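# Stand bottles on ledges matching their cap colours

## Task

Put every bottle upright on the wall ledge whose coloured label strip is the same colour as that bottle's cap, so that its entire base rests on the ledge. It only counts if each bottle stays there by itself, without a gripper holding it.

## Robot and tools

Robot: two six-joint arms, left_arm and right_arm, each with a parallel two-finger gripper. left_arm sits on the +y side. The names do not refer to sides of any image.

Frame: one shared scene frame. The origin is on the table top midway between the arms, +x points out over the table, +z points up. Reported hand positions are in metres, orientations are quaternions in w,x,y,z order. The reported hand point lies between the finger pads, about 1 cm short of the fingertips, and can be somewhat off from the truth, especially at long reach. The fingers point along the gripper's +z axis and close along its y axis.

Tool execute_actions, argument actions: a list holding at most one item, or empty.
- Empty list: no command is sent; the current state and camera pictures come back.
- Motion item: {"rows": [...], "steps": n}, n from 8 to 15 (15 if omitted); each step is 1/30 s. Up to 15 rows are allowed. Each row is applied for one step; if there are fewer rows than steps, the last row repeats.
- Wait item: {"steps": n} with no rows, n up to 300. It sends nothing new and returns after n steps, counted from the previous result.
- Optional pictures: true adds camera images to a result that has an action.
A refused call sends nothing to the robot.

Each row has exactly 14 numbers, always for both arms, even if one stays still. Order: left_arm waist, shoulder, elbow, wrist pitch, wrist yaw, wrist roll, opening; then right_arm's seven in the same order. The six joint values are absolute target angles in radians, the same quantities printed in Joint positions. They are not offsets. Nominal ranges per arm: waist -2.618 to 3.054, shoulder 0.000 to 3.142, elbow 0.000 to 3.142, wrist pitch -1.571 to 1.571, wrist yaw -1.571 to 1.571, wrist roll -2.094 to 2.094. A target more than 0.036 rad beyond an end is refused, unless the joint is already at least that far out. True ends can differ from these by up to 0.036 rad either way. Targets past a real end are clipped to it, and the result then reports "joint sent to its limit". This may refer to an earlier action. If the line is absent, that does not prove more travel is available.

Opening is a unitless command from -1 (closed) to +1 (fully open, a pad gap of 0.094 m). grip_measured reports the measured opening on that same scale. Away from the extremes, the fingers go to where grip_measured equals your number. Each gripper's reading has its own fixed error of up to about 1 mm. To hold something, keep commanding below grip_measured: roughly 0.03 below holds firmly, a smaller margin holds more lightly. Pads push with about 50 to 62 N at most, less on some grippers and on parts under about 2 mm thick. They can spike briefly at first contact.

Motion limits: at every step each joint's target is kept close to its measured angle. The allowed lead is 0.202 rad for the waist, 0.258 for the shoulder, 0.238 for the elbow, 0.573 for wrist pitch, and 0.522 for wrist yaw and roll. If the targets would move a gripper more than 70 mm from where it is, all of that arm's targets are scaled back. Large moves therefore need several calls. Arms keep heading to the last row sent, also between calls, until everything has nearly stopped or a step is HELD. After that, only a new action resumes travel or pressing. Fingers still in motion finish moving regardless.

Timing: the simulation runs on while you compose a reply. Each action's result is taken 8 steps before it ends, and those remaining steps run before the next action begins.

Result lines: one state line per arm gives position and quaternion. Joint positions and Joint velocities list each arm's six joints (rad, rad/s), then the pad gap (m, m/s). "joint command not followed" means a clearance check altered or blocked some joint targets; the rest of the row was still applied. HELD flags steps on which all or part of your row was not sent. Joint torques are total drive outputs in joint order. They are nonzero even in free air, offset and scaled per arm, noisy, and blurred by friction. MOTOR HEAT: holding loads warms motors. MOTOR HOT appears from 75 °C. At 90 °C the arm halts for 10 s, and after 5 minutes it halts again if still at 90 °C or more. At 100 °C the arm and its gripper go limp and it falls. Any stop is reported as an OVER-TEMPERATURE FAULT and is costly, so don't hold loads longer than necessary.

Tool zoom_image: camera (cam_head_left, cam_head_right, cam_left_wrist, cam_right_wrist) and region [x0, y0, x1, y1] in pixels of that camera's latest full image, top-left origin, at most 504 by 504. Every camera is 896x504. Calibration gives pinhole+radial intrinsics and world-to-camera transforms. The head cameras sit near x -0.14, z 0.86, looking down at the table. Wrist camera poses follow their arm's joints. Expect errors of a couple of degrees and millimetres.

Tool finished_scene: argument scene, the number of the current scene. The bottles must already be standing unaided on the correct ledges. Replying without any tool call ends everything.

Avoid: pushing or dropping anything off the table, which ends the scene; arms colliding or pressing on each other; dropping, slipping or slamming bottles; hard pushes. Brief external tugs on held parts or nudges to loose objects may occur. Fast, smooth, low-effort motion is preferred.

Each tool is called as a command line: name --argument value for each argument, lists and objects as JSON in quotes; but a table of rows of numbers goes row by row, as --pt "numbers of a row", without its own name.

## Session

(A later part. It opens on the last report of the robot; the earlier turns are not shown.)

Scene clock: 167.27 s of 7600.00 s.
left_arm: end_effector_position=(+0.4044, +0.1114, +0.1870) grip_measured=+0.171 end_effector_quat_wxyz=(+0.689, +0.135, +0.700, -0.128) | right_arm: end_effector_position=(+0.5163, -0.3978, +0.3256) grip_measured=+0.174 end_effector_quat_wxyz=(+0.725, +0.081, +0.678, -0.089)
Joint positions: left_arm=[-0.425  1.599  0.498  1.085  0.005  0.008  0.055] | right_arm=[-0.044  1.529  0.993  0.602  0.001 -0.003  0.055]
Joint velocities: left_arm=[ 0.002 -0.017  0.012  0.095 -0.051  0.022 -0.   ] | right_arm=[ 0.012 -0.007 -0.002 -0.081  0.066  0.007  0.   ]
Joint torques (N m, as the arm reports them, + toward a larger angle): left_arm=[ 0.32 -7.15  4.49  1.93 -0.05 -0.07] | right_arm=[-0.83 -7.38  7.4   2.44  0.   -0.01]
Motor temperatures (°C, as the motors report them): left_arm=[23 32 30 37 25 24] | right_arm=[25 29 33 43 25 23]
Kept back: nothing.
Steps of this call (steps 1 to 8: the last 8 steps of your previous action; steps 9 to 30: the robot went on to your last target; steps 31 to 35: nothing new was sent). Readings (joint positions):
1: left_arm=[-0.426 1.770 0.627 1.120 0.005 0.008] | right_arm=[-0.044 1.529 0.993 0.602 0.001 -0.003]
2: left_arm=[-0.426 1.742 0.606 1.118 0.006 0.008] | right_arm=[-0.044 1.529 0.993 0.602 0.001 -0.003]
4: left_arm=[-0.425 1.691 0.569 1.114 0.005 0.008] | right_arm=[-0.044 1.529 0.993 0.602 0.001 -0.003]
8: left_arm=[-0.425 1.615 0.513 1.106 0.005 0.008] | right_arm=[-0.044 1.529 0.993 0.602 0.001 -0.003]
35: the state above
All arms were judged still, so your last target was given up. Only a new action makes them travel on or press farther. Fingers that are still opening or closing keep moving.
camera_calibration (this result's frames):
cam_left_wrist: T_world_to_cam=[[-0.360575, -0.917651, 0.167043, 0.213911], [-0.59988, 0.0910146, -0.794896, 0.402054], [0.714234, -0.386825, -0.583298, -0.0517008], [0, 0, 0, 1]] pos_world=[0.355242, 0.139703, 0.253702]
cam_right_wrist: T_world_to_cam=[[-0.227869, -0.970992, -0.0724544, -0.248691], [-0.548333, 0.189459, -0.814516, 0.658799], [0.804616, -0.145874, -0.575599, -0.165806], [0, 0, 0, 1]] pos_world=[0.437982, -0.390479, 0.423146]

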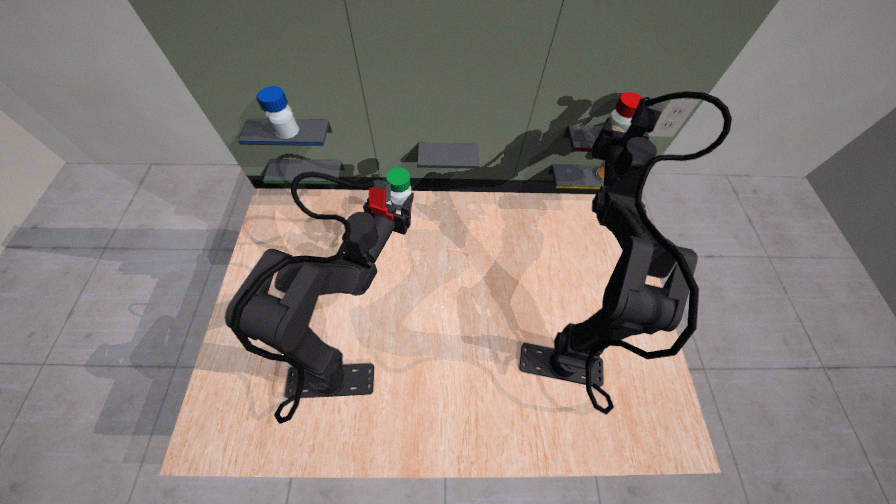

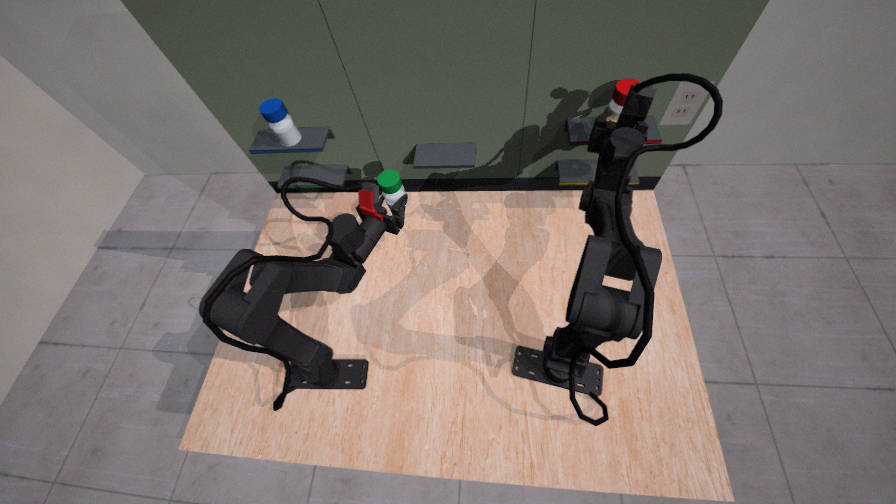

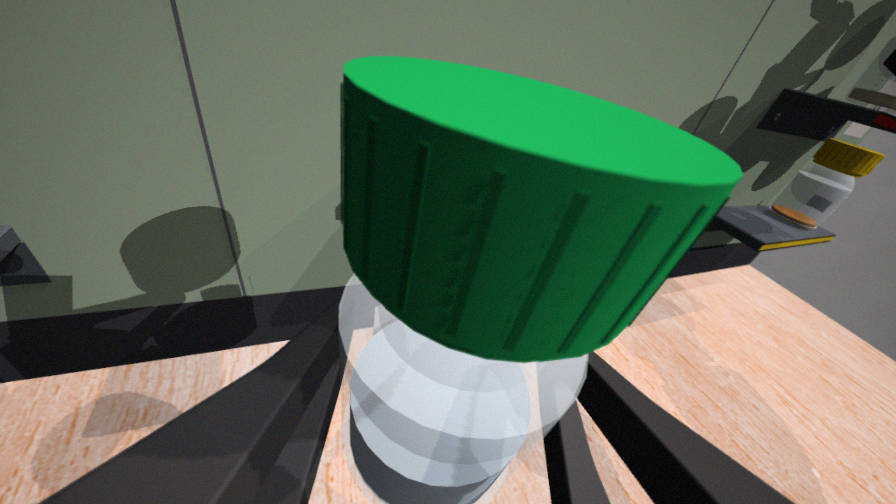

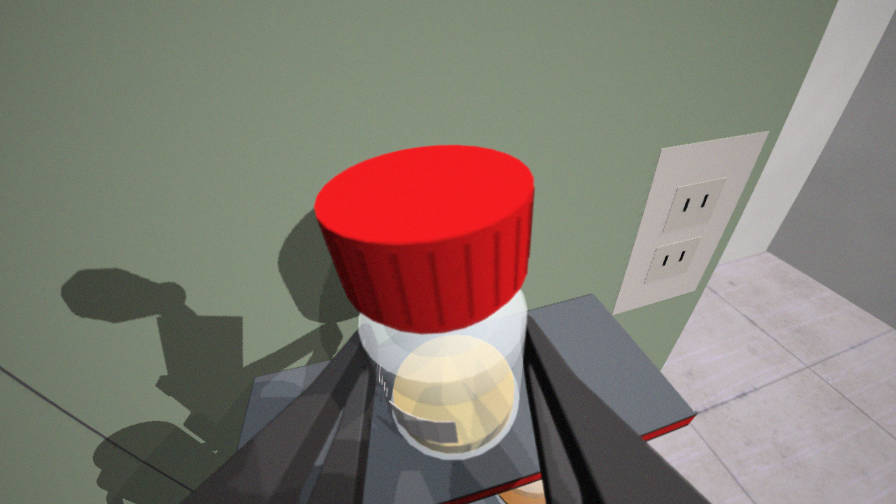

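execute_actions --actions '[{"rows": [[-0.41,1.563,0.493,1.122,0,0,0.12,-0.055,1.529,0.988,0.654,0,0,0.13],[-0.395,1.563,0.493,1.122,0,0,0.12,-0.055,1.531,0.988,0.655,0,0,0.13],[-0.375,1.563,0.493,1.122,0,0,0.12,-0.055,1.533,0.988,0.656,0,0,0.13],[-0.35,1.563,0.493,1.122,0,0,0.12,-0.055,1.535,0.988,0.657,0,0,0.13],[-0.325,1.563,0.493,1.122,0,0,0.12,-0.055,1.537,0.988,0.658,0,0,0.13],[-0.30,1.563,0.493,1.122,0,0,0.12,-0.055,1.538,0.988,0.659,0,0,0.13],[-0.275,1.563,0.493,1.122,0,0,0.12,-0.055,1.538,0.988,0.66,0,0,0.13],[-0.25,1.563,0.493,1.122,0,0,0.12,-0.055,1.538,0.988,0.66,0,0,0.13],[-0.225,1.563,0.493,1.122,0,0,0.12,-0.055,1.538,0.988,0.66,0,0,0.13],[-0.20,1.563,0.493,1.122,0,0,0.12,-0.055,1.538,0.988,0.66,0,0,0.13],[-0.175,1.563,0.493,1.122,0,0,0.12,-0.055,1.538,0.988,0.66,0,0,0.13],[-0.15,1.563,0.493,1.122,0,0,0.12,-0.055,1.538,0.988,0.66,0,0,0.13],[-0.125,1.563,0.493,1.122,0,0,0.12,-0.055,1.538,0.988,0.66,0,0,0.13],[-0.10,1.563,0.493,1.122,0,0,0.12,-0.055,1.538,0.988,0.66,0,0,0.13],[-0.075,1.563,0.493,1.122,0,0,0.12,-0.055,1.538,0.988,0.66,0,0,0.13]], "steps": 15}]'

execute_actions --actions '[{"rows": [[-0.05,1.563,0.493,1.122,0,0,0.12,-0.055,1.538,0.988,0.66,0,0,0.13],[-0.025,1.563,0.493,1.122,0,0,0.12,-0.055,1.538,0.988,0.66,0,0,0.13],[0.0,1.563,0.493,1.122,0,0,0.12,-0.055,1.538,0.988,0.66,0,0,0.13],[0.025,1.563,0.493,1.122,0,0,0.12,-0.055,1.538,0.988,0.66,0,0,0.13],[0.05,1.563,0.493,1.122,0,0,0.12,-0.055,1.538,0.988,0.66,0,0,0.13],[0.07,1.563,0.493,1.122,0,0,0.12,-0.055,1.538,0.988,0.66,0,0,0.13],[0.088,1.563,0.493,1.122,0,0,0.12,-0.055,1.538,0.988,0.66,0,0,0.13],[0.10,1.563,0.493,1.122,0,0,0.12,-0.055,1.538,0.988,0.66,0,0,0.13],[0.109,1.563,0.493,1.122,0,0,0.12,-0.055,1.538,0.988,0.66,0,0,0.13],[0.115,1.563,0.493,1.122,0,0,0.12,-0.055,1.538,0.988,0.66,0,0,0.13]], "steps": 15}]'

execute_actions --actions '[{"steps": 12}]' --pictures true

Scene clock: 168.70 s of 7600.00 s.
left_arm: end_effector_position=(+0.4172, +0.1496, +0.1870) grip_measured=+0.171 end_effector_quat_wxyz=(+0.694, +0.104, +0.705, -0.097) | right_arm: end_effector_position=(+0.5163, -0.3978, +0.3263) grip_measured=+0.174 end_effector_quat_wxyz=(+0.726, +0.081, +0.677, -0.089)
Joint positions: left_arm=[-0.331  1.599  0.498  1.085  0.01   0.008  0.055] | right_arm=[-0.044  1.529  0.993  0.606  0.001 -0.003  0.055]
Joint velocities: left_arm=[ 0.789 -0.017 -0.007  0.037  0.022 -0.095  0.   ] | right_arm=[ 0.022  0.002  0.007  0.037 -0.022 -0.051  0.   ]
Joint torques (N m, as the arm reports them, + toward a larger angle): left_arm=[ 0.61 -7.16  4.48  1.94 -0.11 -0.09] | right_arm=[-0.85 -6.55  7.4   2.46 -0.03 -0.02]
Motor temperatures (°C, as the motors report them): left_arm=[23 32 30 37 24 24] | right_arm=[25 29 33 43 25 23]
Steps of this call (steps 1 to 36: nothing new was sent; steps 37 to 43: the first 7 steps of this action). Readings (joint positions):
37: left_arm=[-0.424 1.599 0.498 1.085 0.005 0.008] | right_arm=[-0.044 1.529 0.993 0.602 0.001 -0.003]
38: left_arm=[-0.421 1.599 0.498 1.085 0.006 0.008] | right_arm=[-0.044 1.529 0.993 0.602 0.001 -0.003]
40: left_arm=[-0.400 1.599 0.498 1.085 0.009 0.008] | right_arm=[-0.044 1.529 0.993 0.604 0.001 -0.003]
43: the state above

Scene clock: 169.20 s of 7600.00 s.
left_arm: end_effector_position=(+0.4315, +0.3174, +0.1870) grip_measured=+0.171 end_effector_quat_wxyz=(+0.700, -0.034, +0.712, +0.039) | right_arm: end_effector_position=(+0.5162, -0.3978, +0.3273) grip_measured=+0.174 end_effector_quat_wxyz=(+0.727, +0.081, +0.676, -0.089)
Joint positions: left_arm=[0.05  1.599 0.498 1.084 0.001 0.008 0.055] | right_arm=[-0.044  1.529  0.993  0.609  0.001 -0.003  0.055]
Joint velocities: left_arm=[ 0.637  0.002  0.007 -0.037 -0.066  0.007  0.   ] | right_arm=[ 0.002 -0.002  0.022 -0.037  0.037  0.007 -0.   ]
Joint torques (N m, as the arm reports them, + toward a larger angle): left_arm=[-0.04 -7.17  4.47  1.92  0.04 -0.08] | right_arm=[-0.79 -6.52  7.39  2.44 -0.03  0.  ]
Motor temperatures (°C, as the motors report them): left_arm=[23 32 30 37 24 24] | right_arm=[25 29 33 43 25 23]
Steps of this call (steps 1 to 8: the last 8 steps of your previous action; steps 9 to 15: the first 7 steps of this action). Readings (joint positions):
9: left_arm=[-0.097 1.599 0.498 1.084 0.004 0.008] | right_arm=[-0.044 1.529 0.993 0.609 0.001 -0.003]
10: left_arm=[-0.072 1.599 0.498 1.084 0.003 0.008] | right_arm=[-0.044 1.529 0.993 0.609 0.001 -0.003]
12: left_arm=[-0.023 1.599 0.498 1.084 0.002 0.008] | right_arm=[-0.044 1.529 0.993 0.609 0.001 -0.003]
15: the state above

Scene clock: 169.60 s of 7600.00 s.
left_arm: end_effector_position=(+0.4273, +0.3468, +0.1870) grip_measured=+0.171 end_effector_quat_wxyz=(+0.698, -0.060, +0.711, +0.064) | right_arm: end_effector_position=(+0.5162, -0.3978, +0.3273) grip_measured=+0.174 end_effector_quat_wxyz=(+0.727, +0.081, +0.676, -0.089)
Joint positions: left_arm=[ 0.115  1.599  0.498  1.084 -0.004  0.007  0.055] | right_arm=[-0.044  1.529  0.993  0.609  0.001 -0.003  0.055]
Joint velocities: left_arm=[ 0.027 -0.022 -0.002 -0.066  0.007 -0.007  0.   ] | right_arm=[ 0.002 -0.007 -0.007 -0.007  0.037 -0.037  0.   ]
Joint torques (N m, as the arm reports them, + toward a larger angle): left_arm=[-0.09 -7.16  4.48  1.93  0.1  -0.07] | right_arm=[-0.83 -6.55  7.39  2.44 -0.02 -0.01]
Motor temperatures (°C, as the motors report them): left_arm=[23 32 30 37 24 24] | right_arm=[25 29 33 43 25 23]
Kept back: nothing.
Steps of this call (steps 1 to 8: the last 8 steps of your previous action; steps 9 to 12: the robot went on to your last target). Readings (joint positions):
1: left_arm=[0.070 1.599 0.498 1.084 0.001 0.008] | right_arm=[-0.044 1.529 0.993 0.609 0.001 -0.003]
2: left_arm=[0.088 1.599 0.498 1.084 -0.001 0.008] | right_arm=[-0.044 1.529 0.993 0.609 0.001 -0.003]
4: left_arm=[0.110 1.599 0.498 1.084 -0.004 0.008] | right_arm=[-0.044 1.529 0.993 0.609 0.001 -0.003]
8: left_arm=[0.115 1.599 0.498 1.084 -0.004 0.007] | right_arm=[-0.044 1.529 0.993 0.609 0.001 -0.003]
12: the state above
camera_calibration (this result's frames):
cam_left_wrist: T_world_to_cam=[[0.171651, -0.970854, 0.167269, 0.229241], [-0.55941, -0.235815, -0.79464, 0.490334], [0.810923, 0.0428291, -0.583583, -0.167358], [0, 0, 0, 1]] pos_world=[0.370663, 0.345355, 0.253627]
cam_right_wrist: T_world_to_cam=[[-0.227386, -0.971111, -0.0723836, -0.248886], [-0.542888, 0.188123, -0.818464, 0.658067], [0.808436, -0.146811, -0.569981, -0.168912], [0, 0, 0, 1]] pos_world=[0.437218, -0.390292, 0.424312]

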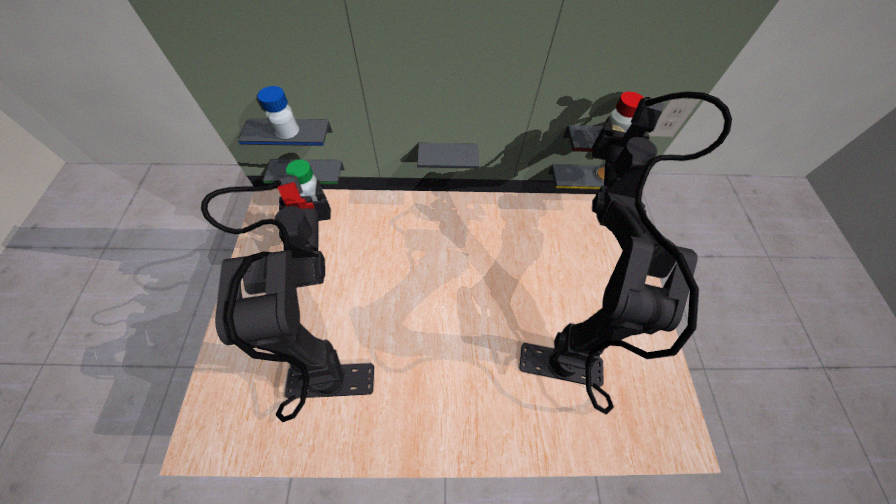

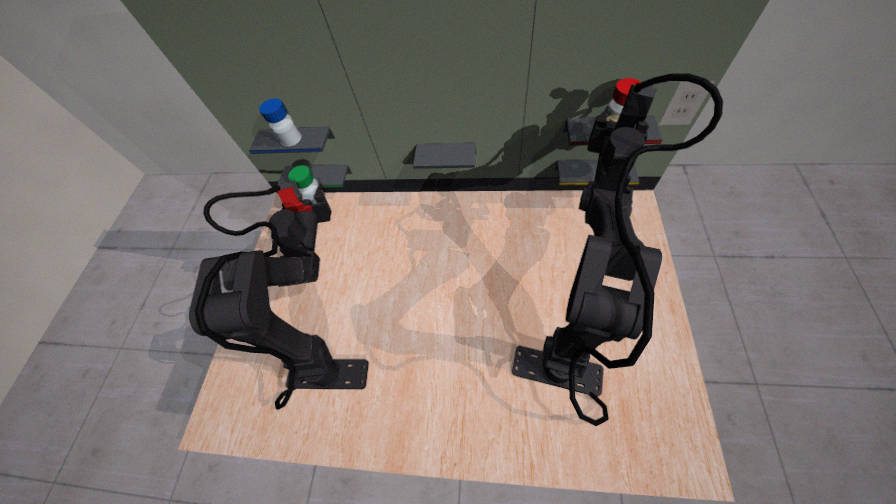

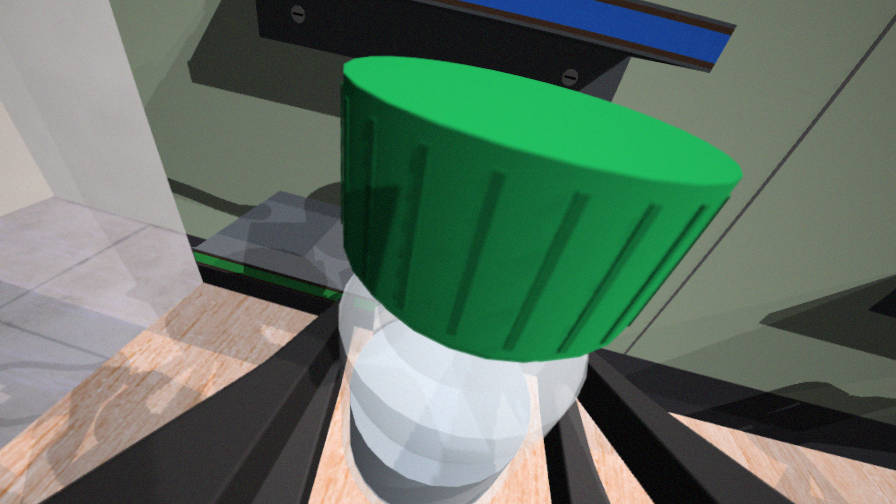

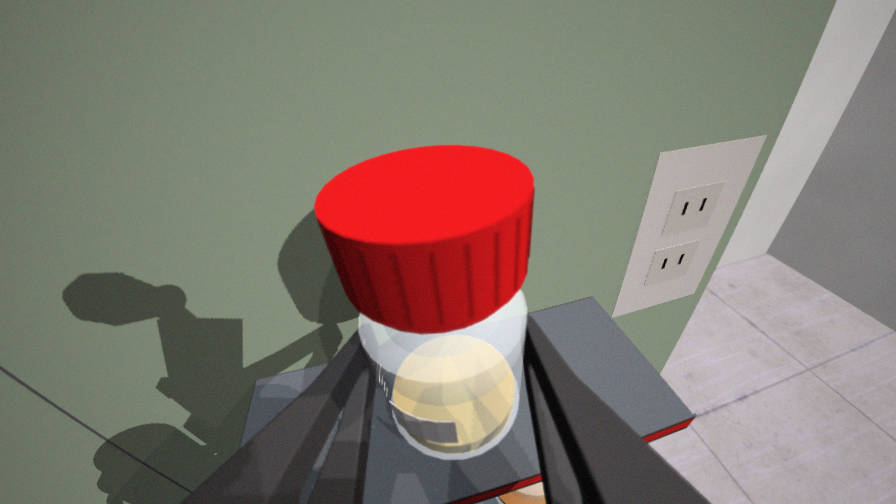

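execute_actions --actions '[{"rows": [[0.115,1.58,0.52,1.121,0,0,0.12,-0.055,1.540,0.988,0.66,0,0,0.13],[0.115,1.596,0.543,1.120,0,0,0.12,-0.055,1.542,0.988,0.66,0,0,0.13],[0.115,1.606,0.555,1.119,0,0,0.12,-0.055,1.544,0.988,0.66,0,0,0.13],[0.115,1.618,0.569,1.117,0,0,0.12,-0.055,1.546,0.988,0.66,0,0,0.13],[0.115,1.631,0.584,1.115,0,0,0.12,-0.055,1.548,0.988,0.66,0,0,0.13],[0.115,1.644,0.599,1.113,0,0,0.12,-0.055,1.549,0.988,0.66,0,0,0.13],[0.115,1.657,0.614,1.111,0,0,0.12,-0.055,1.549,0.988,0.66,0,0,0.13],[0.115,1.670,0.629,1.109,0,0,0.12,-0.055,1.549,0.988,0.66,0,0,0.13],[0.115,1.683,0.644,1.107,0,0,0.12,-0.055,1.549,0.988,0.66,0,0,0.13],[0.115,1.696,0.659,1.105,0,0,0.12,-0.055,1.549,0.988,0.66,0,0,0.13],[0.115,1.709,0.674,1.103,0,0,0.12,-0.055,1.549,0.988,0.66,0,0,0.13],[0.115,1.722,0.690,1.100,0,0,0.12,-0.055,1.549,0.988,0.66,0,0,0.13],[0.115,1.735,0.705,1.098,0,0,0.12,-0.055,1.549,0.988,0.66,0,0,0.13],[0.115,1.747,0.719,1.096,0,0,0.12,-0.055,1.549,0.988,0.66,0,0,0.13],[0.115,1.757,0.731,1.094,0,0,0.12,-0.055,1.549,0.988,0.66,0,0,0.13]], "steps": 15}]'

execute_actions --actions '[{"steps": 16}]' --pictures true

Scene clock: 170.67 s of 7600.00 s.
left_arm: end_effector_position=(+0.4386, +0.3488, +0.1908) grip_measured=+0.171 end_effector_quat_wxyz=(+0.701, -0.060, +0.708, +0.064) | right_arm: end_effector_position=(+0.5196, -0.3986, +0.3212) grip_measured=+0.174 end_effector_quat_wxyz=(+0.725, +0.081, +0.678, -0.089)
Joint positions: left_arm=[ 0.115  1.632  0.545  1.079 -0.004  0.007  0.055] | right_arm=[-0.044  1.547  0.993  0.62   0.001 -0.003  0.055]
Joint velocities: left_arm=[-0.002  0.379  0.457  0.037 -0.007  0.037  0.001] | right_arm=[ 0.022  0.022 -0.007  0.154  0.022  0.022  0.   ]
Joint torques (N m, as the arm reports them, + toward a larger angle): left_arm=[-0.02 -4.72  7.62  1.88  0.07 -0.07] | right_arm=[-0.91 -7.35  7.36  2.21 -0.01  0.  ]
Motor temperatures (°C, as the motors report them): left_arm=[23 31 30 37 24 24] | right_arm=[25 29 33 44 25 23]
Steps of this call (steps 1 to 25: the robot went on to your last target; steps 26 to 32: the first 7 steps of this action). Readings (joint positions):
26: left_arm=[0.115 1.599 0.498 1.084 -0.004 0.007] | right_arm=[-0.044 1.530 0.993 0.610 0.001 -0.003]
27: left_arm=[0.115 1.599 0.498 1.084 -0.004 0.007] | right_arm=[-0.044 1.532 0.993 0.612 0.001 -0.003]
29: left_arm=[0.115 1.602 0.505 1.080 -0.004 0.007] | right_arm=[-0.044 1.538 0.993 0.614 0.001 -0.003]
32: the state above

Scene clock: 171.20 s of 7600.00 s.
left_arm: end_effector_position=(+0.4747, +0.3550, +0.1883) grip_measured=+0.171 end_effector_quat_wxyz=(+0.699, -0.060, +0.709, +0.064) | right_arm: end_effector_position=(+0.5197, -0.3986, +0.3213) grip_measured=+0.174 end_effector_quat_wxyz=(+0.725, +0.081, +0.678, -0.089)
Joint positions: left_arm=[ 0.115  1.76   0.69   1.057 -0.004  0.007  0.055] | right_arm=[-0.044  1.547  0.993  0.62   0.001 -0.003  0.055]
Joint velocities: left_arm=[ 0.012  0.002 -0.017  0.007  0.007 -0.022 -0.   ] | right_arm=[-0.002 -0.012  0.002 -0.037 -0.007  0.022 -0.001]
Joint torques (N m, as the arm reports them, + toward a larger angle): left_arm=[-0.02 -6.19  7.75  1.93  0.07 -0.07] | right_arm=[-0.89 -7.25  7.38  2.34 -0.02 -0.01]
Motor temperatures (°C, as the motors report them): left_arm=[23 31 30 37 24 24] | right_arm=[25 29 33 44 25 23]
Kept back: nothing.
Steps of this call (steps 1 to 8: the last 8 steps of your previous action; steps 9 to 16: the robot went on to your last target). Readings (joint positions):
1: left_arm=[0.115 1.646 0.561 1.078 -0.004 0.007] | right_arm=[-0.044 1.547 0.993 0.620 0.001 -0.003]
2: left_arm=[0.115 1.659 0.577 1.078 -0.004 0.007] | right_arm=[-0.044 1.547 0.993 0.620 0.001 -0.003]
4: left_arm=[0.115 1.686 0.609 1.076 -0.004 0.007] | right_arm=[-0.044 1.547 0.993 0.620 0.001 -0.003]
8: left_arm=[0.115 1.739 0.668 1.067 -0.004 0.007] | right_arm=[-0.044 1.547 0.993 0.620 0.001 -0.003]
16: the state above
camera_calibration (this result's frames):
cam_left_wrist: T_world_to_cam=[[0.171148, -0.970941, 0.167281, 0.229083], [-0.557017, -0.235402, -0.796441, 0.518854], [0.812675, 0.043131, -0.581119, -0.206736], [0, 0, 0, 1]] pos_world=[0.417813, 0.353482, 0.254776]
cam_right_wrist: T_world_to_cam=[[-0.227896, -0.970986, -0.0724583, -0.249022], [-0.548634, 0.189533, -0.814296, 0.657373], [0.804403, -0.145822, -0.57591, -0.170892], [0, 0, 0, 1]] pos_world=[0.441372, -0.391311, 0.418834]

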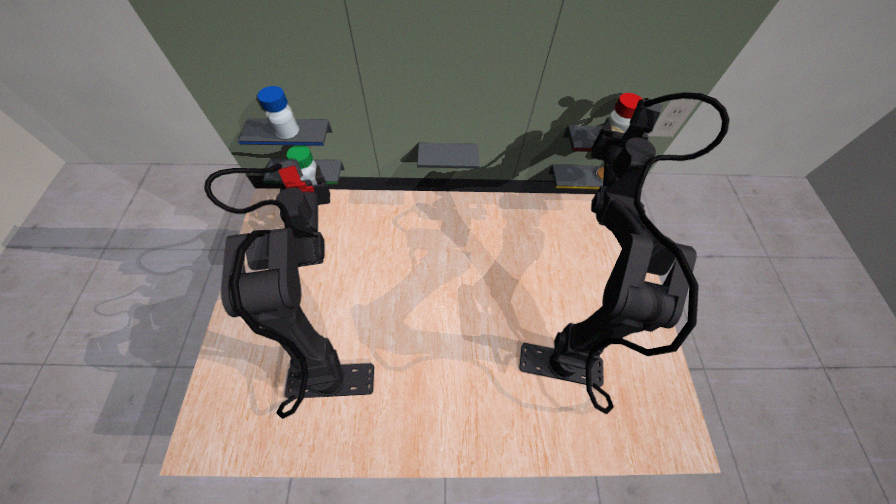

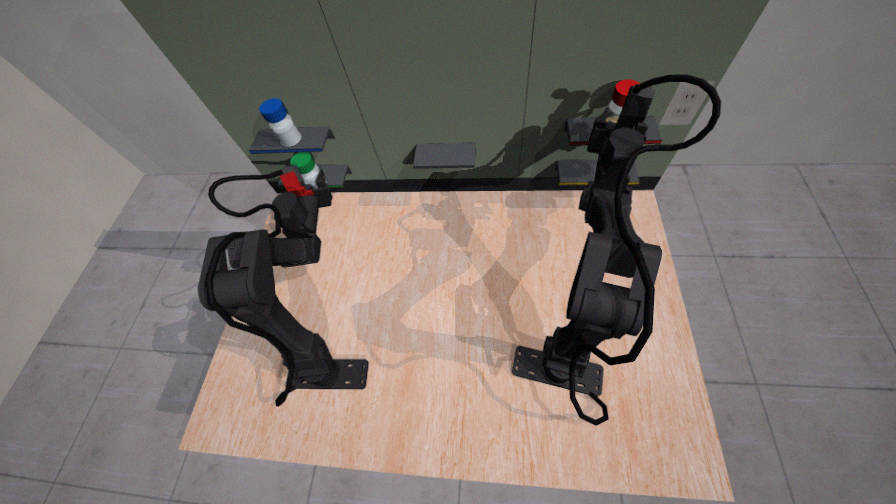

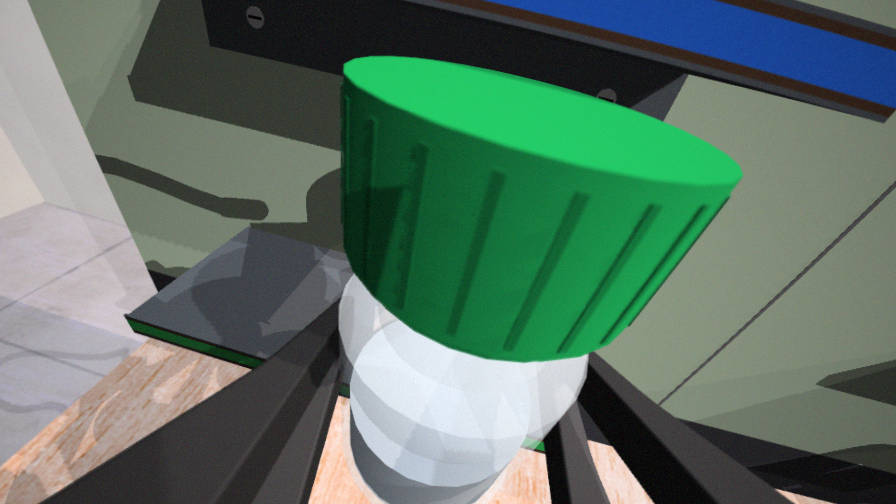

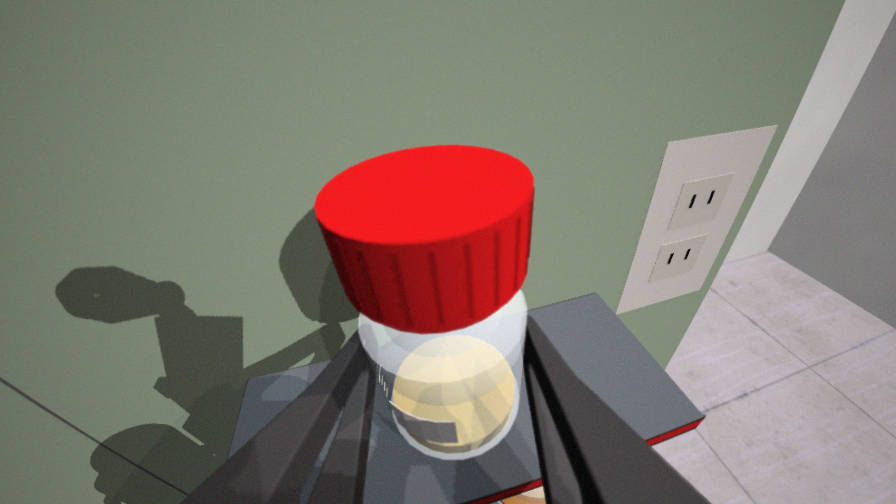

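execute_actions --actions '[{"rows": [[0.115,1.763,0.738,1.092,0,0,0.12,-0.055,1.549,0.988,0.657,0,0,0.13],[0.115,1.771,0.748,1.089,0,0,0.12,-0.055,1.549,0.988,0.654,0,0,0.13],[0.115,1.781,0.761,1.085,0,0,0.12,-0.055,1.549,0.988,0.651,0,0,0.13],[0.115,1.792,0.776,1.081,0,0,0.12,-0.055,1.549,0.988,0.648,0,0,0.13],[0.115,1.803,0.791,1.077,0,0,0.12,-0.055,1.549,0.988,0.645,0,0,0.13],[0.115,1.814,0.806,1.073,0,0,0.12,-0.055,1.549,0.988,0.642,0,0,0.13],[0.115,1.825,0.821,1.069,0,0,0.12,-0.055,1.549,0.988,0.64,0,0,0.13],[0.115,1.836,0.836,1.065,0,0,0.12,-0.055,1.549,0.988,0.64,0,0,0.13],[0.115,1.847,0.851,1.060,0,0,0.12,-0.055,1.549,0.988,0.64,0,0,0.13],[0.115,1.858,0.866,1.056,0,0,0.12,-0.055,1.549,0.988,0.64,0,0,0.13],[0.115,1.869,0.881,1.052,0,0,0.12,-0.055,1.549,0.988,0.64,0,0,0.13],[0.115,1.880,0.896,1.048,0,0,0.12,-0.055,1.549,0.988,0.64,0,0,0.13],[0.115,1.890,0.910,1.044,0,0,0.12,-0.055,1.549,0.988,0.64,0,0,0.13],[0.115,1.899,0.923,1.040,0,0,0.12,-0.055,1.549,0.988,0.64,0,0,0.13],[0.115,1.906,0.933,1.037,0,0,0.12,-0.055,1.549,0.988,0.64,0,0,0.13]], "steps": 15}]'

execute_actions --actions '[{"steps": 16}]' --pictures true

Scene clock: 172.47 s of 7600.00 s.
left_arm: end_effector_position=(+0.4897, +0.3576, +0.1897) grip_measured=+0.171 end_effector_quat_wxyz=(+0.701, -0.060, +0.708, +0.064) | right_arm: end_effector_position=(+0.5197, -0.3986, +0.3213) grip_measured=+0.174 end_effector_quat_wxyz=(+0.725, +0.081, +0.678, -0.089)
Joint positions: left_arm=[ 0.115  1.807  0.753  1.045 -0.004  0.007  0.055] | right_arm=[-0.044  1.547  0.993  0.62   0.001 -0.003  0.055]
Joint velocities: left_arm=[ 0.002  0.32   0.462 -0.037 -0.095 -0.007 -0.001] | right_arm=[-0.007 -0.002  0.037 -0.051  0.037 -0.037 -0.   ]
Joint torques (N m, as the arm reports them, + toward a larger angle): left_arm=[-0.03 -6.56  7.77  1.91  0.08 -0.07] | right_arm=[-0.86 -7.24  7.4   2.16 -0.02 -0.03]
Motor temperatures (°C, as the motors report them): left_arm=[23 31 31 37 24 24] | right_arm=[25 29 33 44 25 23]
Steps of this call (steps 1 to 15: the robot went on to your last target; steps 16 to 31: nothing new was sent; steps 32 to 38: the first 7 steps of this action). Readings (joint positions):
32: left_arm=[0.115 1.760 0.690 1.057 -0.004 0.007] | right_arm=[-0.044 1.547 0.993 0.620 0.001 -0.003]
33: left_arm=[0.115 1.762 0.691 1.056 -0.004 0.007] | right_arm=[-0.044 1.547 0.993 0.620 0.001 -0.003]
35: left_arm=[0.115 1.774 0.709 1.052 -0.004 0.007] | right_arm=[-0.044 1.547 0.993 0.620 0.001 -0.003]
38: the state above

Scene clock: 173.00 s of 7600.00 s.
left_arm: end_effector_position=(+0.5215, +0.3631, +0.1851) grip_measured=+0.171 end_effector_quat_wxyz=(+0.697, -0.060, +0.711, +0.064) | right_arm: end_effector_position=(+0.5197, -0.3986, +0.3213) grip_measured=+0.174 end_effector_quat_wxyz=(+0.725, +0.081, +0.678, -0.089)
Joint positions: left_arm=[ 0.115  1.911  0.89   1.001 -0.004  0.007  0.055] | right_arm=[-0.044  1.547  0.993  0.62   0.001 -0.003  0.055]
Joint velocities: left_arm=[-0.012  0.007 -0.007  0.037 -0.007 -0.007 -0.001] | right_arm=[ 0.007 -0.012 -0.007 -0.022  0.051  0.007  0.   ]
Joint torques (N m, as the arm reports them, + toward a larger angle): left_arm=[-0.03 -7.71  8.02  1.91  0.06 -0.07] | right_arm=[-0.84 -7.28  7.4   2.15 -0.02 -0.01]
Motor temperatures (°C, as the motors report them): left_arm=[23 31 31 37 24 24] | right_arm=[25 29 33 44 25 23]
Kept back: nothing.
Steps of this call (steps 1 to 8: the last 8 steps of your previous action; steps 9 to 16: the robot went on to your last target). Readings (joint positions):
1: left_arm=[0.115 1.819 0.769 1.042 -0.004 0.007] | right_arm=[-0.044 1.547 0.993 0.620 0.001 -0.003]
2: left_arm=[0.115 1.830 0.784 1.039 -0.004 0.007] | right_arm=[-0.044 1.547 0.993 0.620 0.001 -0.003]
4: left_arm=[0.115 1.853 0.814 1.032 -0.004 0.007] | right_arm=[-0.044 1.547 0.993 0.620 0.001 -0.003]
8: left_arm=[0.115 1.896 0.872 1.016 -0.004 0.007] | right_arm=[-0.044 1.547 0.993 0.620 0.001 -0.003]
16: the state above
camera_calibration (this result's frames):
cam_left_wrist: T_world_to_cam=[[0.172091, -0.970778, 0.167257, 0.228892], [-0.561499, -0.236175, -0.793058, 0.546254], [0.809385, 0.0425639, -0.585734, -0.244159], [0, 0, 0, 1]] pos_world=[0.464949, 0.361607, 0.251915]
cam_right_wrist: T_world_to_cam=[[-0.227896, -0.970986, -0.0724583, -0.249022], [-0.548634, 0.189533, -0.814296, 0.657373], [0.804403, -0.145822, -0.57591, -0.170892], [0, 0, 0, 1]] pos_world=[0.441372, -0.391311, 0.418834]

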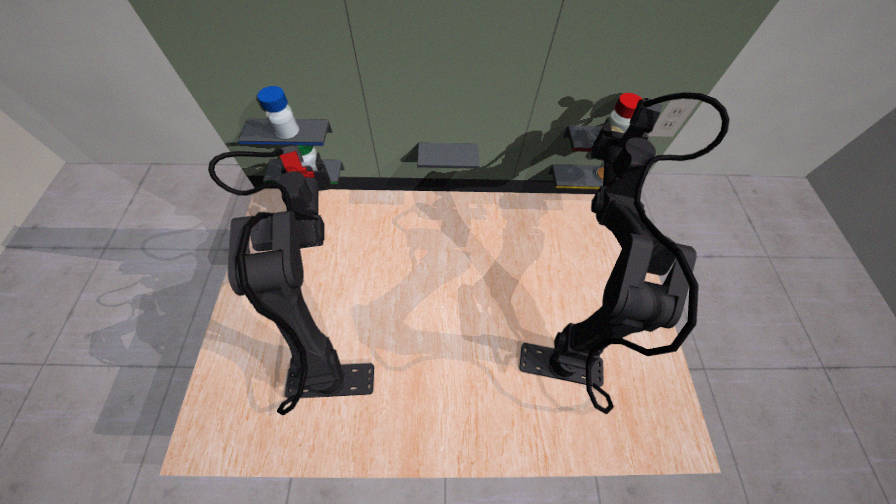

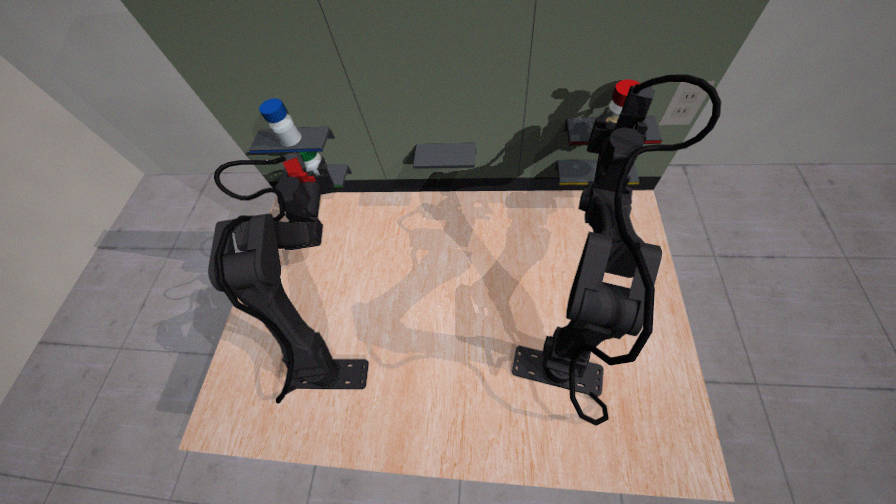

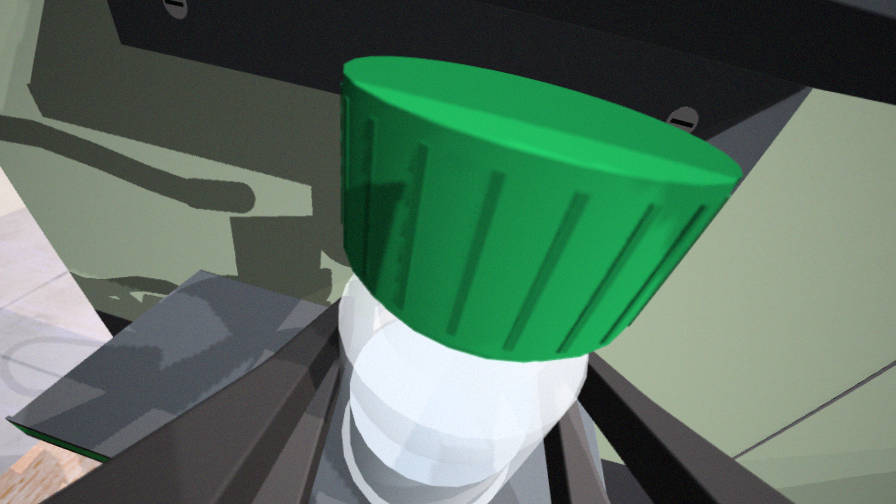

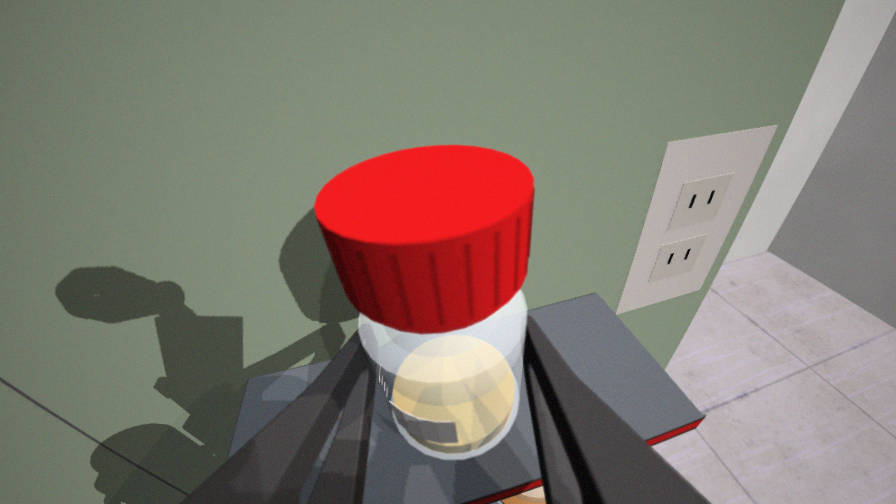

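execute_actions --actions '[{"rows": [[0.115,1.908,0.933,1.045,0,0,0.12,-0.055,1.549,0.988,0.636,0,0,0.13],[0.115,1.910,0.933,1.053,0,0,0.12,-0.055,1.549,0.988,0.632,0,0,0.13],[0.115,1.912,0.933,1.058,0,0,0.12,-0.055,1.549,0.988,0.628,0,0,0.13],[0.115,1.914,0.933,1.061,0,0,0.12,-0.055,1.549,0.988,0.624,0,0,0.13],[0.115,1.916,0.933,1.064,0,0,0.12,-0.055,1.549,0.988,0.622,0,0,0.13],[0.115,1.918,0.933,1.066,0,0,0.12,-0.055,1.549,0.988,0.622,0,0,0.13],[0.115,1.920,0.933,1.068,0,0,0.12,-0.055,1.549,0.988,0.622,0,0,0.13],[0.115,1.922,0.933,1.070,0,0,0.12,-0.055,1.549,0.988,0.622,0,0,0.13],[0.115,1.924,0.933,1.072,0,0,0.12,-0.055,1.549,0.988,0.622,0,0,0.13],[0.115,1.926,0.933,1.074,0,0,0.12,-0.055,1.549,0.988,0.622,0,0,0.13],[0.115,1.928,0.933,1.076,0,0,0.12,-0.055,1.549,0.988,0.622,0,0,0.13],[0.115,1.930,0.933,1.078,0,0,0.12,-0.055,1.549,0.988,0.622,0,0,0.13],[0.115,1.930,0.933,1.080,0,0,0.12,-0.055,1.549,0.988,0.622,0,0,0.13]], "steps": 15}]'

execute_actions --actions '[{"steps": 12}]'

Scene clock: 173.93 s of 7600.00 s.
left_arm: end_effector_position=(+0.5215, +0.3631, +0.1842) grip_measured=+0.171 end_effector_quat_wxyz=(+0.697, -0.060, +0.712, +0.064) | right_arm: end_effector_position=(+0.5197, -0.3986, +0.3210) grip_measured=+0.174 end_effector_quat_wxyz=(+0.724, +0.081, +0.679, -0.089)
Joint positions: left_arm=[ 0.115  1.913  0.89   1.001 -0.004  0.007  0.055] | right_arm=[-0.044  1.547  0.993  0.619  0.001 -0.003  0.055]
Joint velocities: left_arm=[-0.002  0.046  0.017  0.007 -0.051  0.066 -0.001] | right_arm=[-0.002 -0.007 -0.007 -0.051 -0.007  0.022  0.   ]
Joint torques (N m, as the arm reports them, + toward a larger angle): left_arm=[-0.02 -6.88  8.02  2.14  0.07 -0.07] | right_arm=[-0.84 -7.26  7.41  1.98 -0.01 -0.01]
Motor temperatures (°C, as the motors report them): left_arm=[23 31 31 37 24 24] | right_arm=[25 29 33 43 25 23]
Steps of this call (steps 1 to 15: the robot went on to your last target; steps 16 to 21: nothing new was sent; steps 22 to 28: the first 7 steps of this action). Readings (joint positions):
22: left_arm=[0.115 1.911 0.890 1.000 -0.004 0.007] | right_arm=[-0.044 1.547 0.993 0.620 0.001 -0.003]
23: left_arm=[0.115 1.911 0.890 1.000 -0.004 0.007] | right_arm=[-0.044 1.547 0.993 0.620 0.001 -0.003]
25: left_arm=[0.115 1.911 0.890 1.000 -0.004 0.007] | right_arm=[-0.044 1.547 0.993 0.619 0.001 -0.003]
28: the state above

Scene clock: 174.33 s of 7600.00 s.
left_arm: end_effector_position=(+0.5229, +0.3633, +0.1744) grip_measured=+0.171 end_effector_quat_wxyz=(+0.691, -0.060, +0.718, +0.063) | right_arm: end_effector_position=(+0.5197, -0.3986, +0.3210) grip_measured=+0.174 end_effector_quat_wxyz=(+0.724, +0.081, +0.679, -0.089)
Joint positions: left_arm=[ 0.115  1.935  0.89   1.007 -0.004  0.007  0.055] | right_arm=[-0.044  1.547  0.993  0.619  0.001 -0.003  0.055]
Joint velocities: left_arm=[-0.007 -0.002  0.002 -0.022 -0.007  0.007  0.   ] | right_arm=[-0.002 -0.022  0.007 -0.022  0.11  -0.007 -0.   ]
Joint torques (N m, as the arm reports them, + toward a larger angle): left_arm=[-0.03 -7.81  7.96  2.25  0.07 -0.07] | right_arm=[-0.83 -7.26  7.38  1.97 -0.03 -0.01]
Motor temperatures (°C, as the motors report them): left_arm=[23 31 31 37 24 24] | right_arm=[25 29 33 43 25 23]
Kept back: nothing.
Steps of this call (steps 1 to 8: the last 8 steps of your previous action; steps 9 to 12: the robot went on to your last target). Readings (joint positions):
1: left_arm=[0.115 1.915 0.890 1.003 -0.004 0.007] | right_arm=[-0.044 1.547 0.993 0.619 0.001 -0.003]
2: left_arm=[0.115 1.918 0.890 1.004 -0.004 0.007] | right_arm=[-0.044 1.547 0.993 0.619 0.001 -0.003]
4: left_arm=[0.115 1.925 0.890 1.004 -0.004 0.007] | right_arm=[-0.044 1.547 0.993 0.619 0.001 -0.003]
8: left_arm=[0.115 1.935 0.890 1.007 -0.004 0.007] | right_arm=[-0.044 1.547 0.993 0.619 0.001 -0.003]
12: the state above

execute_actions --actions '[{"rows": [[0.115,1.930,0.933,1.086,0,0,0.12,-0.055,1.549,0.988,0.622,0,0,0.15],[0.115,1.931,0.933,1.092,0,0,0.12,-0.055,1.549,0.988,0.622,0,0,0.17],[0.115,1.933,0.933,1.098,0,0,0.12,-0.055,1.549,0.988,0.622,0,0,0.19],[0.115,1.935,0.933,1.102,0,0,0.12,-0.055,1.549,0.988,0.622,0,0,0.22],[0.115,1.937,0.933,1.105,0,0,0.12,-0.055,1.549,0.988,0.622,0,0,0.26],[0.115,1.939,0.933,1.108,0,0,0.12,-0.055,1.549,0.988,0.622,0,0,0.31],[0.115,1.941,0.933,1.111,0,0,0.12,-0.055,1.549,0.988,0.622,0,0,0.37],[0.115,1.943,0.933,1.114,0,0,0.12,-0.055,1.549,0.988,0.622,0,0,0.44],[0.115,1.945,0.933,1.117,0,0,0.12,-0.055,1.549,0.988,0.622,0,0,0.51],[0.115,1.947,0.933,1.120,0,0,0.12,-0.055,1.549,0.988,0.622,0,0,0.58],[0.115,1.949,0.933,1.123,0,0,0.12,-0.055,1.549,0.988,0.622,0,0,0.65],[0.115,1.951,0.933,1.125,0,0,0.12,-0.055,1.549,0.988,0.622,0,0,0.72],[0.115,1.952,0.933,1.125,0,0,0.12,-0.055,1.549,0.988,0.622,0,0,0.8]], "steps": 15}]'

execute_actions --actions '[{"steps": 14}]' --pictures true

Scene clock: 175.57 s of 7600.00 s.
left_arm: end_effector_position=(+0.5230, +0.3633, +0.1785) grip_measured=+0.171 end_effector_quat_wxyz=(+0.697, -0.060, +0.712, +0.064) | right_arm: end_effector_position=(+0.5197, -0.3986, +0.3209) grip_measured=+0.343 end_effector_quat_wxyz=(+0.724, +0.081, +0.679, -0.089)
Joint positions: left_arm=[ 0.115  1.935  0.89   1.024 -0.004  0.007  0.055] | right_arm=[-0.044  1.547  0.993  0.619  0.001 -0.003  0.063]
Joint velocities: left_arm=[ 0.007  0.017 -0.002  0.095 -0.051 -0.037  0.   ] | right_arm=[-0.007 -0.002 -0.012 -0.022  0.022  0.037  0.053]
Joint torques (N m, as the arm reports them, + toward a larger angle): left_arm=[-0.02 -6.99  7.96  2.24  0.07 -0.07] | right_arm=[-0.88 -7.26  7.43  1.97 -0.02  0.  ]
Motor temperatures (°C, as the motors report them): left_arm=[23 31 31 38 24 24] | right_arm=[25 29 33 43 25 23]
Steps of this call (steps 1 to 30: the robot went on to your last target; steps 31 to 37: the first 7 steps of this action). Readings (joint positions):
31: left_arm=[0.115 1.935 0.890 1.008 -0.004 0.007] | right_arm=[-0.044 1.547 0.993 0.619 0.001 -0.003]
32: left_arm=[0.115 1.935 0.890 1.009 -0.004 0.007] | right_arm=[-0.044 1.547 0.993 0.619 0.001 -0.003]
34: left_arm=[0.115 1.935 0.890 1.013 -0.004 0.007] | right_arm=[-0.044 1.547 0.993 0.619 0.001 -0.003]
37: the state above

Scene clock: 176.03 s of 7600.00 s.
left_arm: end_effector_position=(+0.5244, +0.3636, +0.1741) grip_measured=+0.171 end_effector_quat_wxyz=(+0.699, -0.060, +0.710, +0.064) | right_arm: end_effector_position=(+0.5197, -0.3986, +0.3209) grip_measured=+0.799 end_effector_quat_wxyz=(+0.724, +0.081, +0.679, -0.089)
Joint positions: left_arm=[ 0.115  1.956  0.89   1.051 -0.004  0.007  0.055] | right_arm=[-0.044  1.547  0.993  0.619  0.001 -0.003  0.084]
Joint velocities: left_arm=[ 0.007 -0.002 -0.002 -0.051 -0.022 -0.11   0.001] | right_arm=[-0.002 -0.012  0.017 -0.037  0.051 -0.022  0.001]
Joint torques (N m, as the arm reports them, + toward a larger angle): left_arm=[-0.04 -7.82  7.86  2.26  0.07 -0.06] | right_arm=[-0.87 -7.22  7.34  1.99 -0.02 -0.01]
Motor temperatures (°C, as the motors report them): left_arm=[23 31 31 38 24 24] | right_arm=[25 29 33 43 25 23]
Kept back: nothing.
Steps of this call (steps 1 to 8: the last 8 steps of your previous action; steps 9 to 14: the robot went on to your last target). Readings (joint positions):
1: left_arm=[0.115 1.936 0.890 1.028 -0.004 0.007] | right_arm=[-0.044 1.547 0.993 0.619 0.001 -0.003]
2: left_arm=[0.115 1.938 0.890 1.034 -0.004 0.007] | right_arm=[-0.044 1.547 0.993 0.619 0.001 -0.003]
4: left_arm=[0.115 1.944 0.890 1.042 -0.004 0.007] | right_arm=[-0.044 1.547 0.993 0.619 0.001 -0.003]
8: left_arm=[0.115 1.956 0.890 1.049 -0.004 0.007] | right_arm=[-0.044 1.547 0.993 0.619 0.001 -0.003]
14: the state above
camera_calibration (this result's frames):
cam_left_wrist: T_world_to_cam=[[0.171337, -0.970908, 0.167276, 0.231151], [-0.557915, -0.235557, -0.795766, 0.537684], [0.812019, 0.043018, -0.582044, -0.255152], [0, 0, 0, 1]] pos_world=[0.467565, 0.362058, 0.240695]
cam_right_wrist: T_world_to_cam=[[-0.228004, -0.970959, -0.0724735, -0.248979], [-0.54984, 0.189829, -0.813413, 0.657541], [0.803548, -0.145612, -0.577154, -0.170203], [0, 0, 0, 1]] pos_world=[0.441541, -0.391352, 0.418574]

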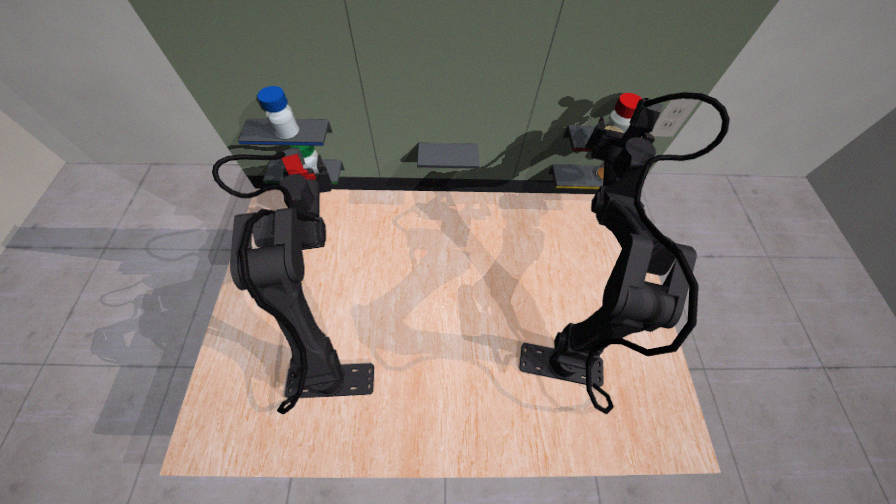

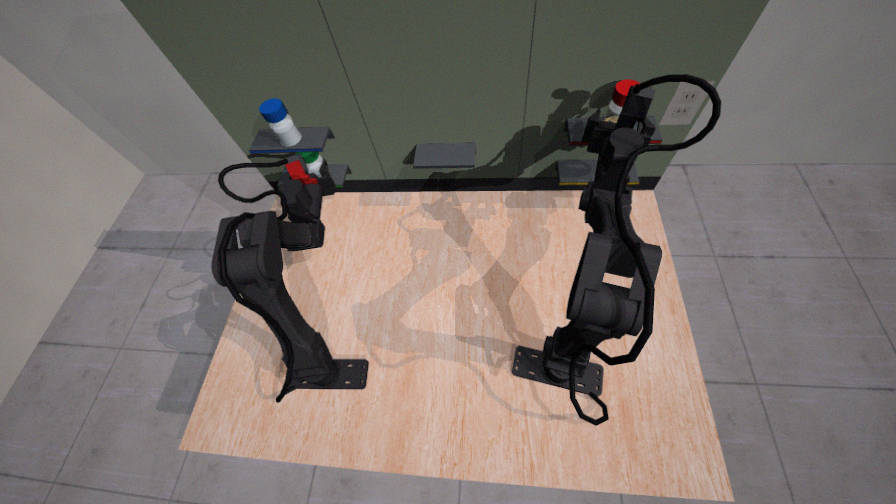

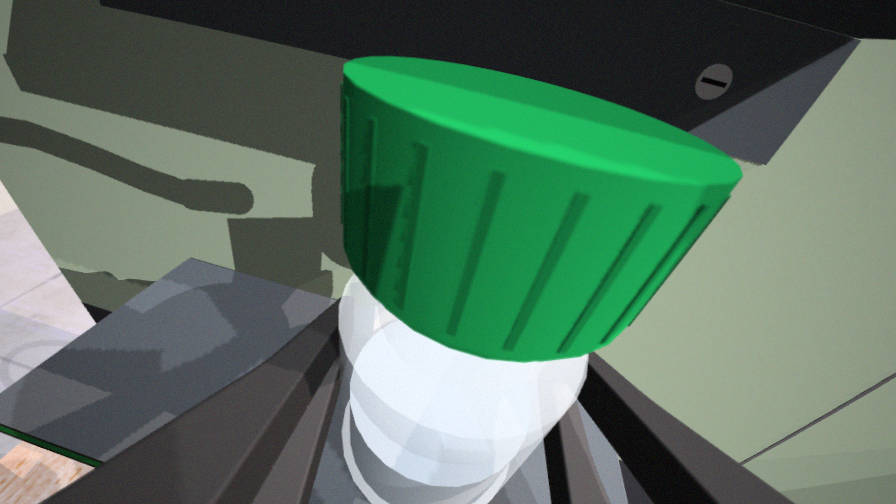

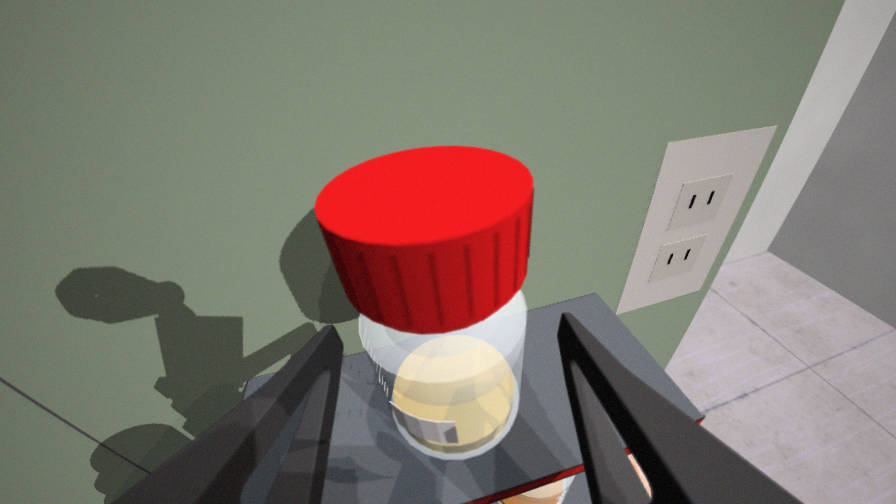

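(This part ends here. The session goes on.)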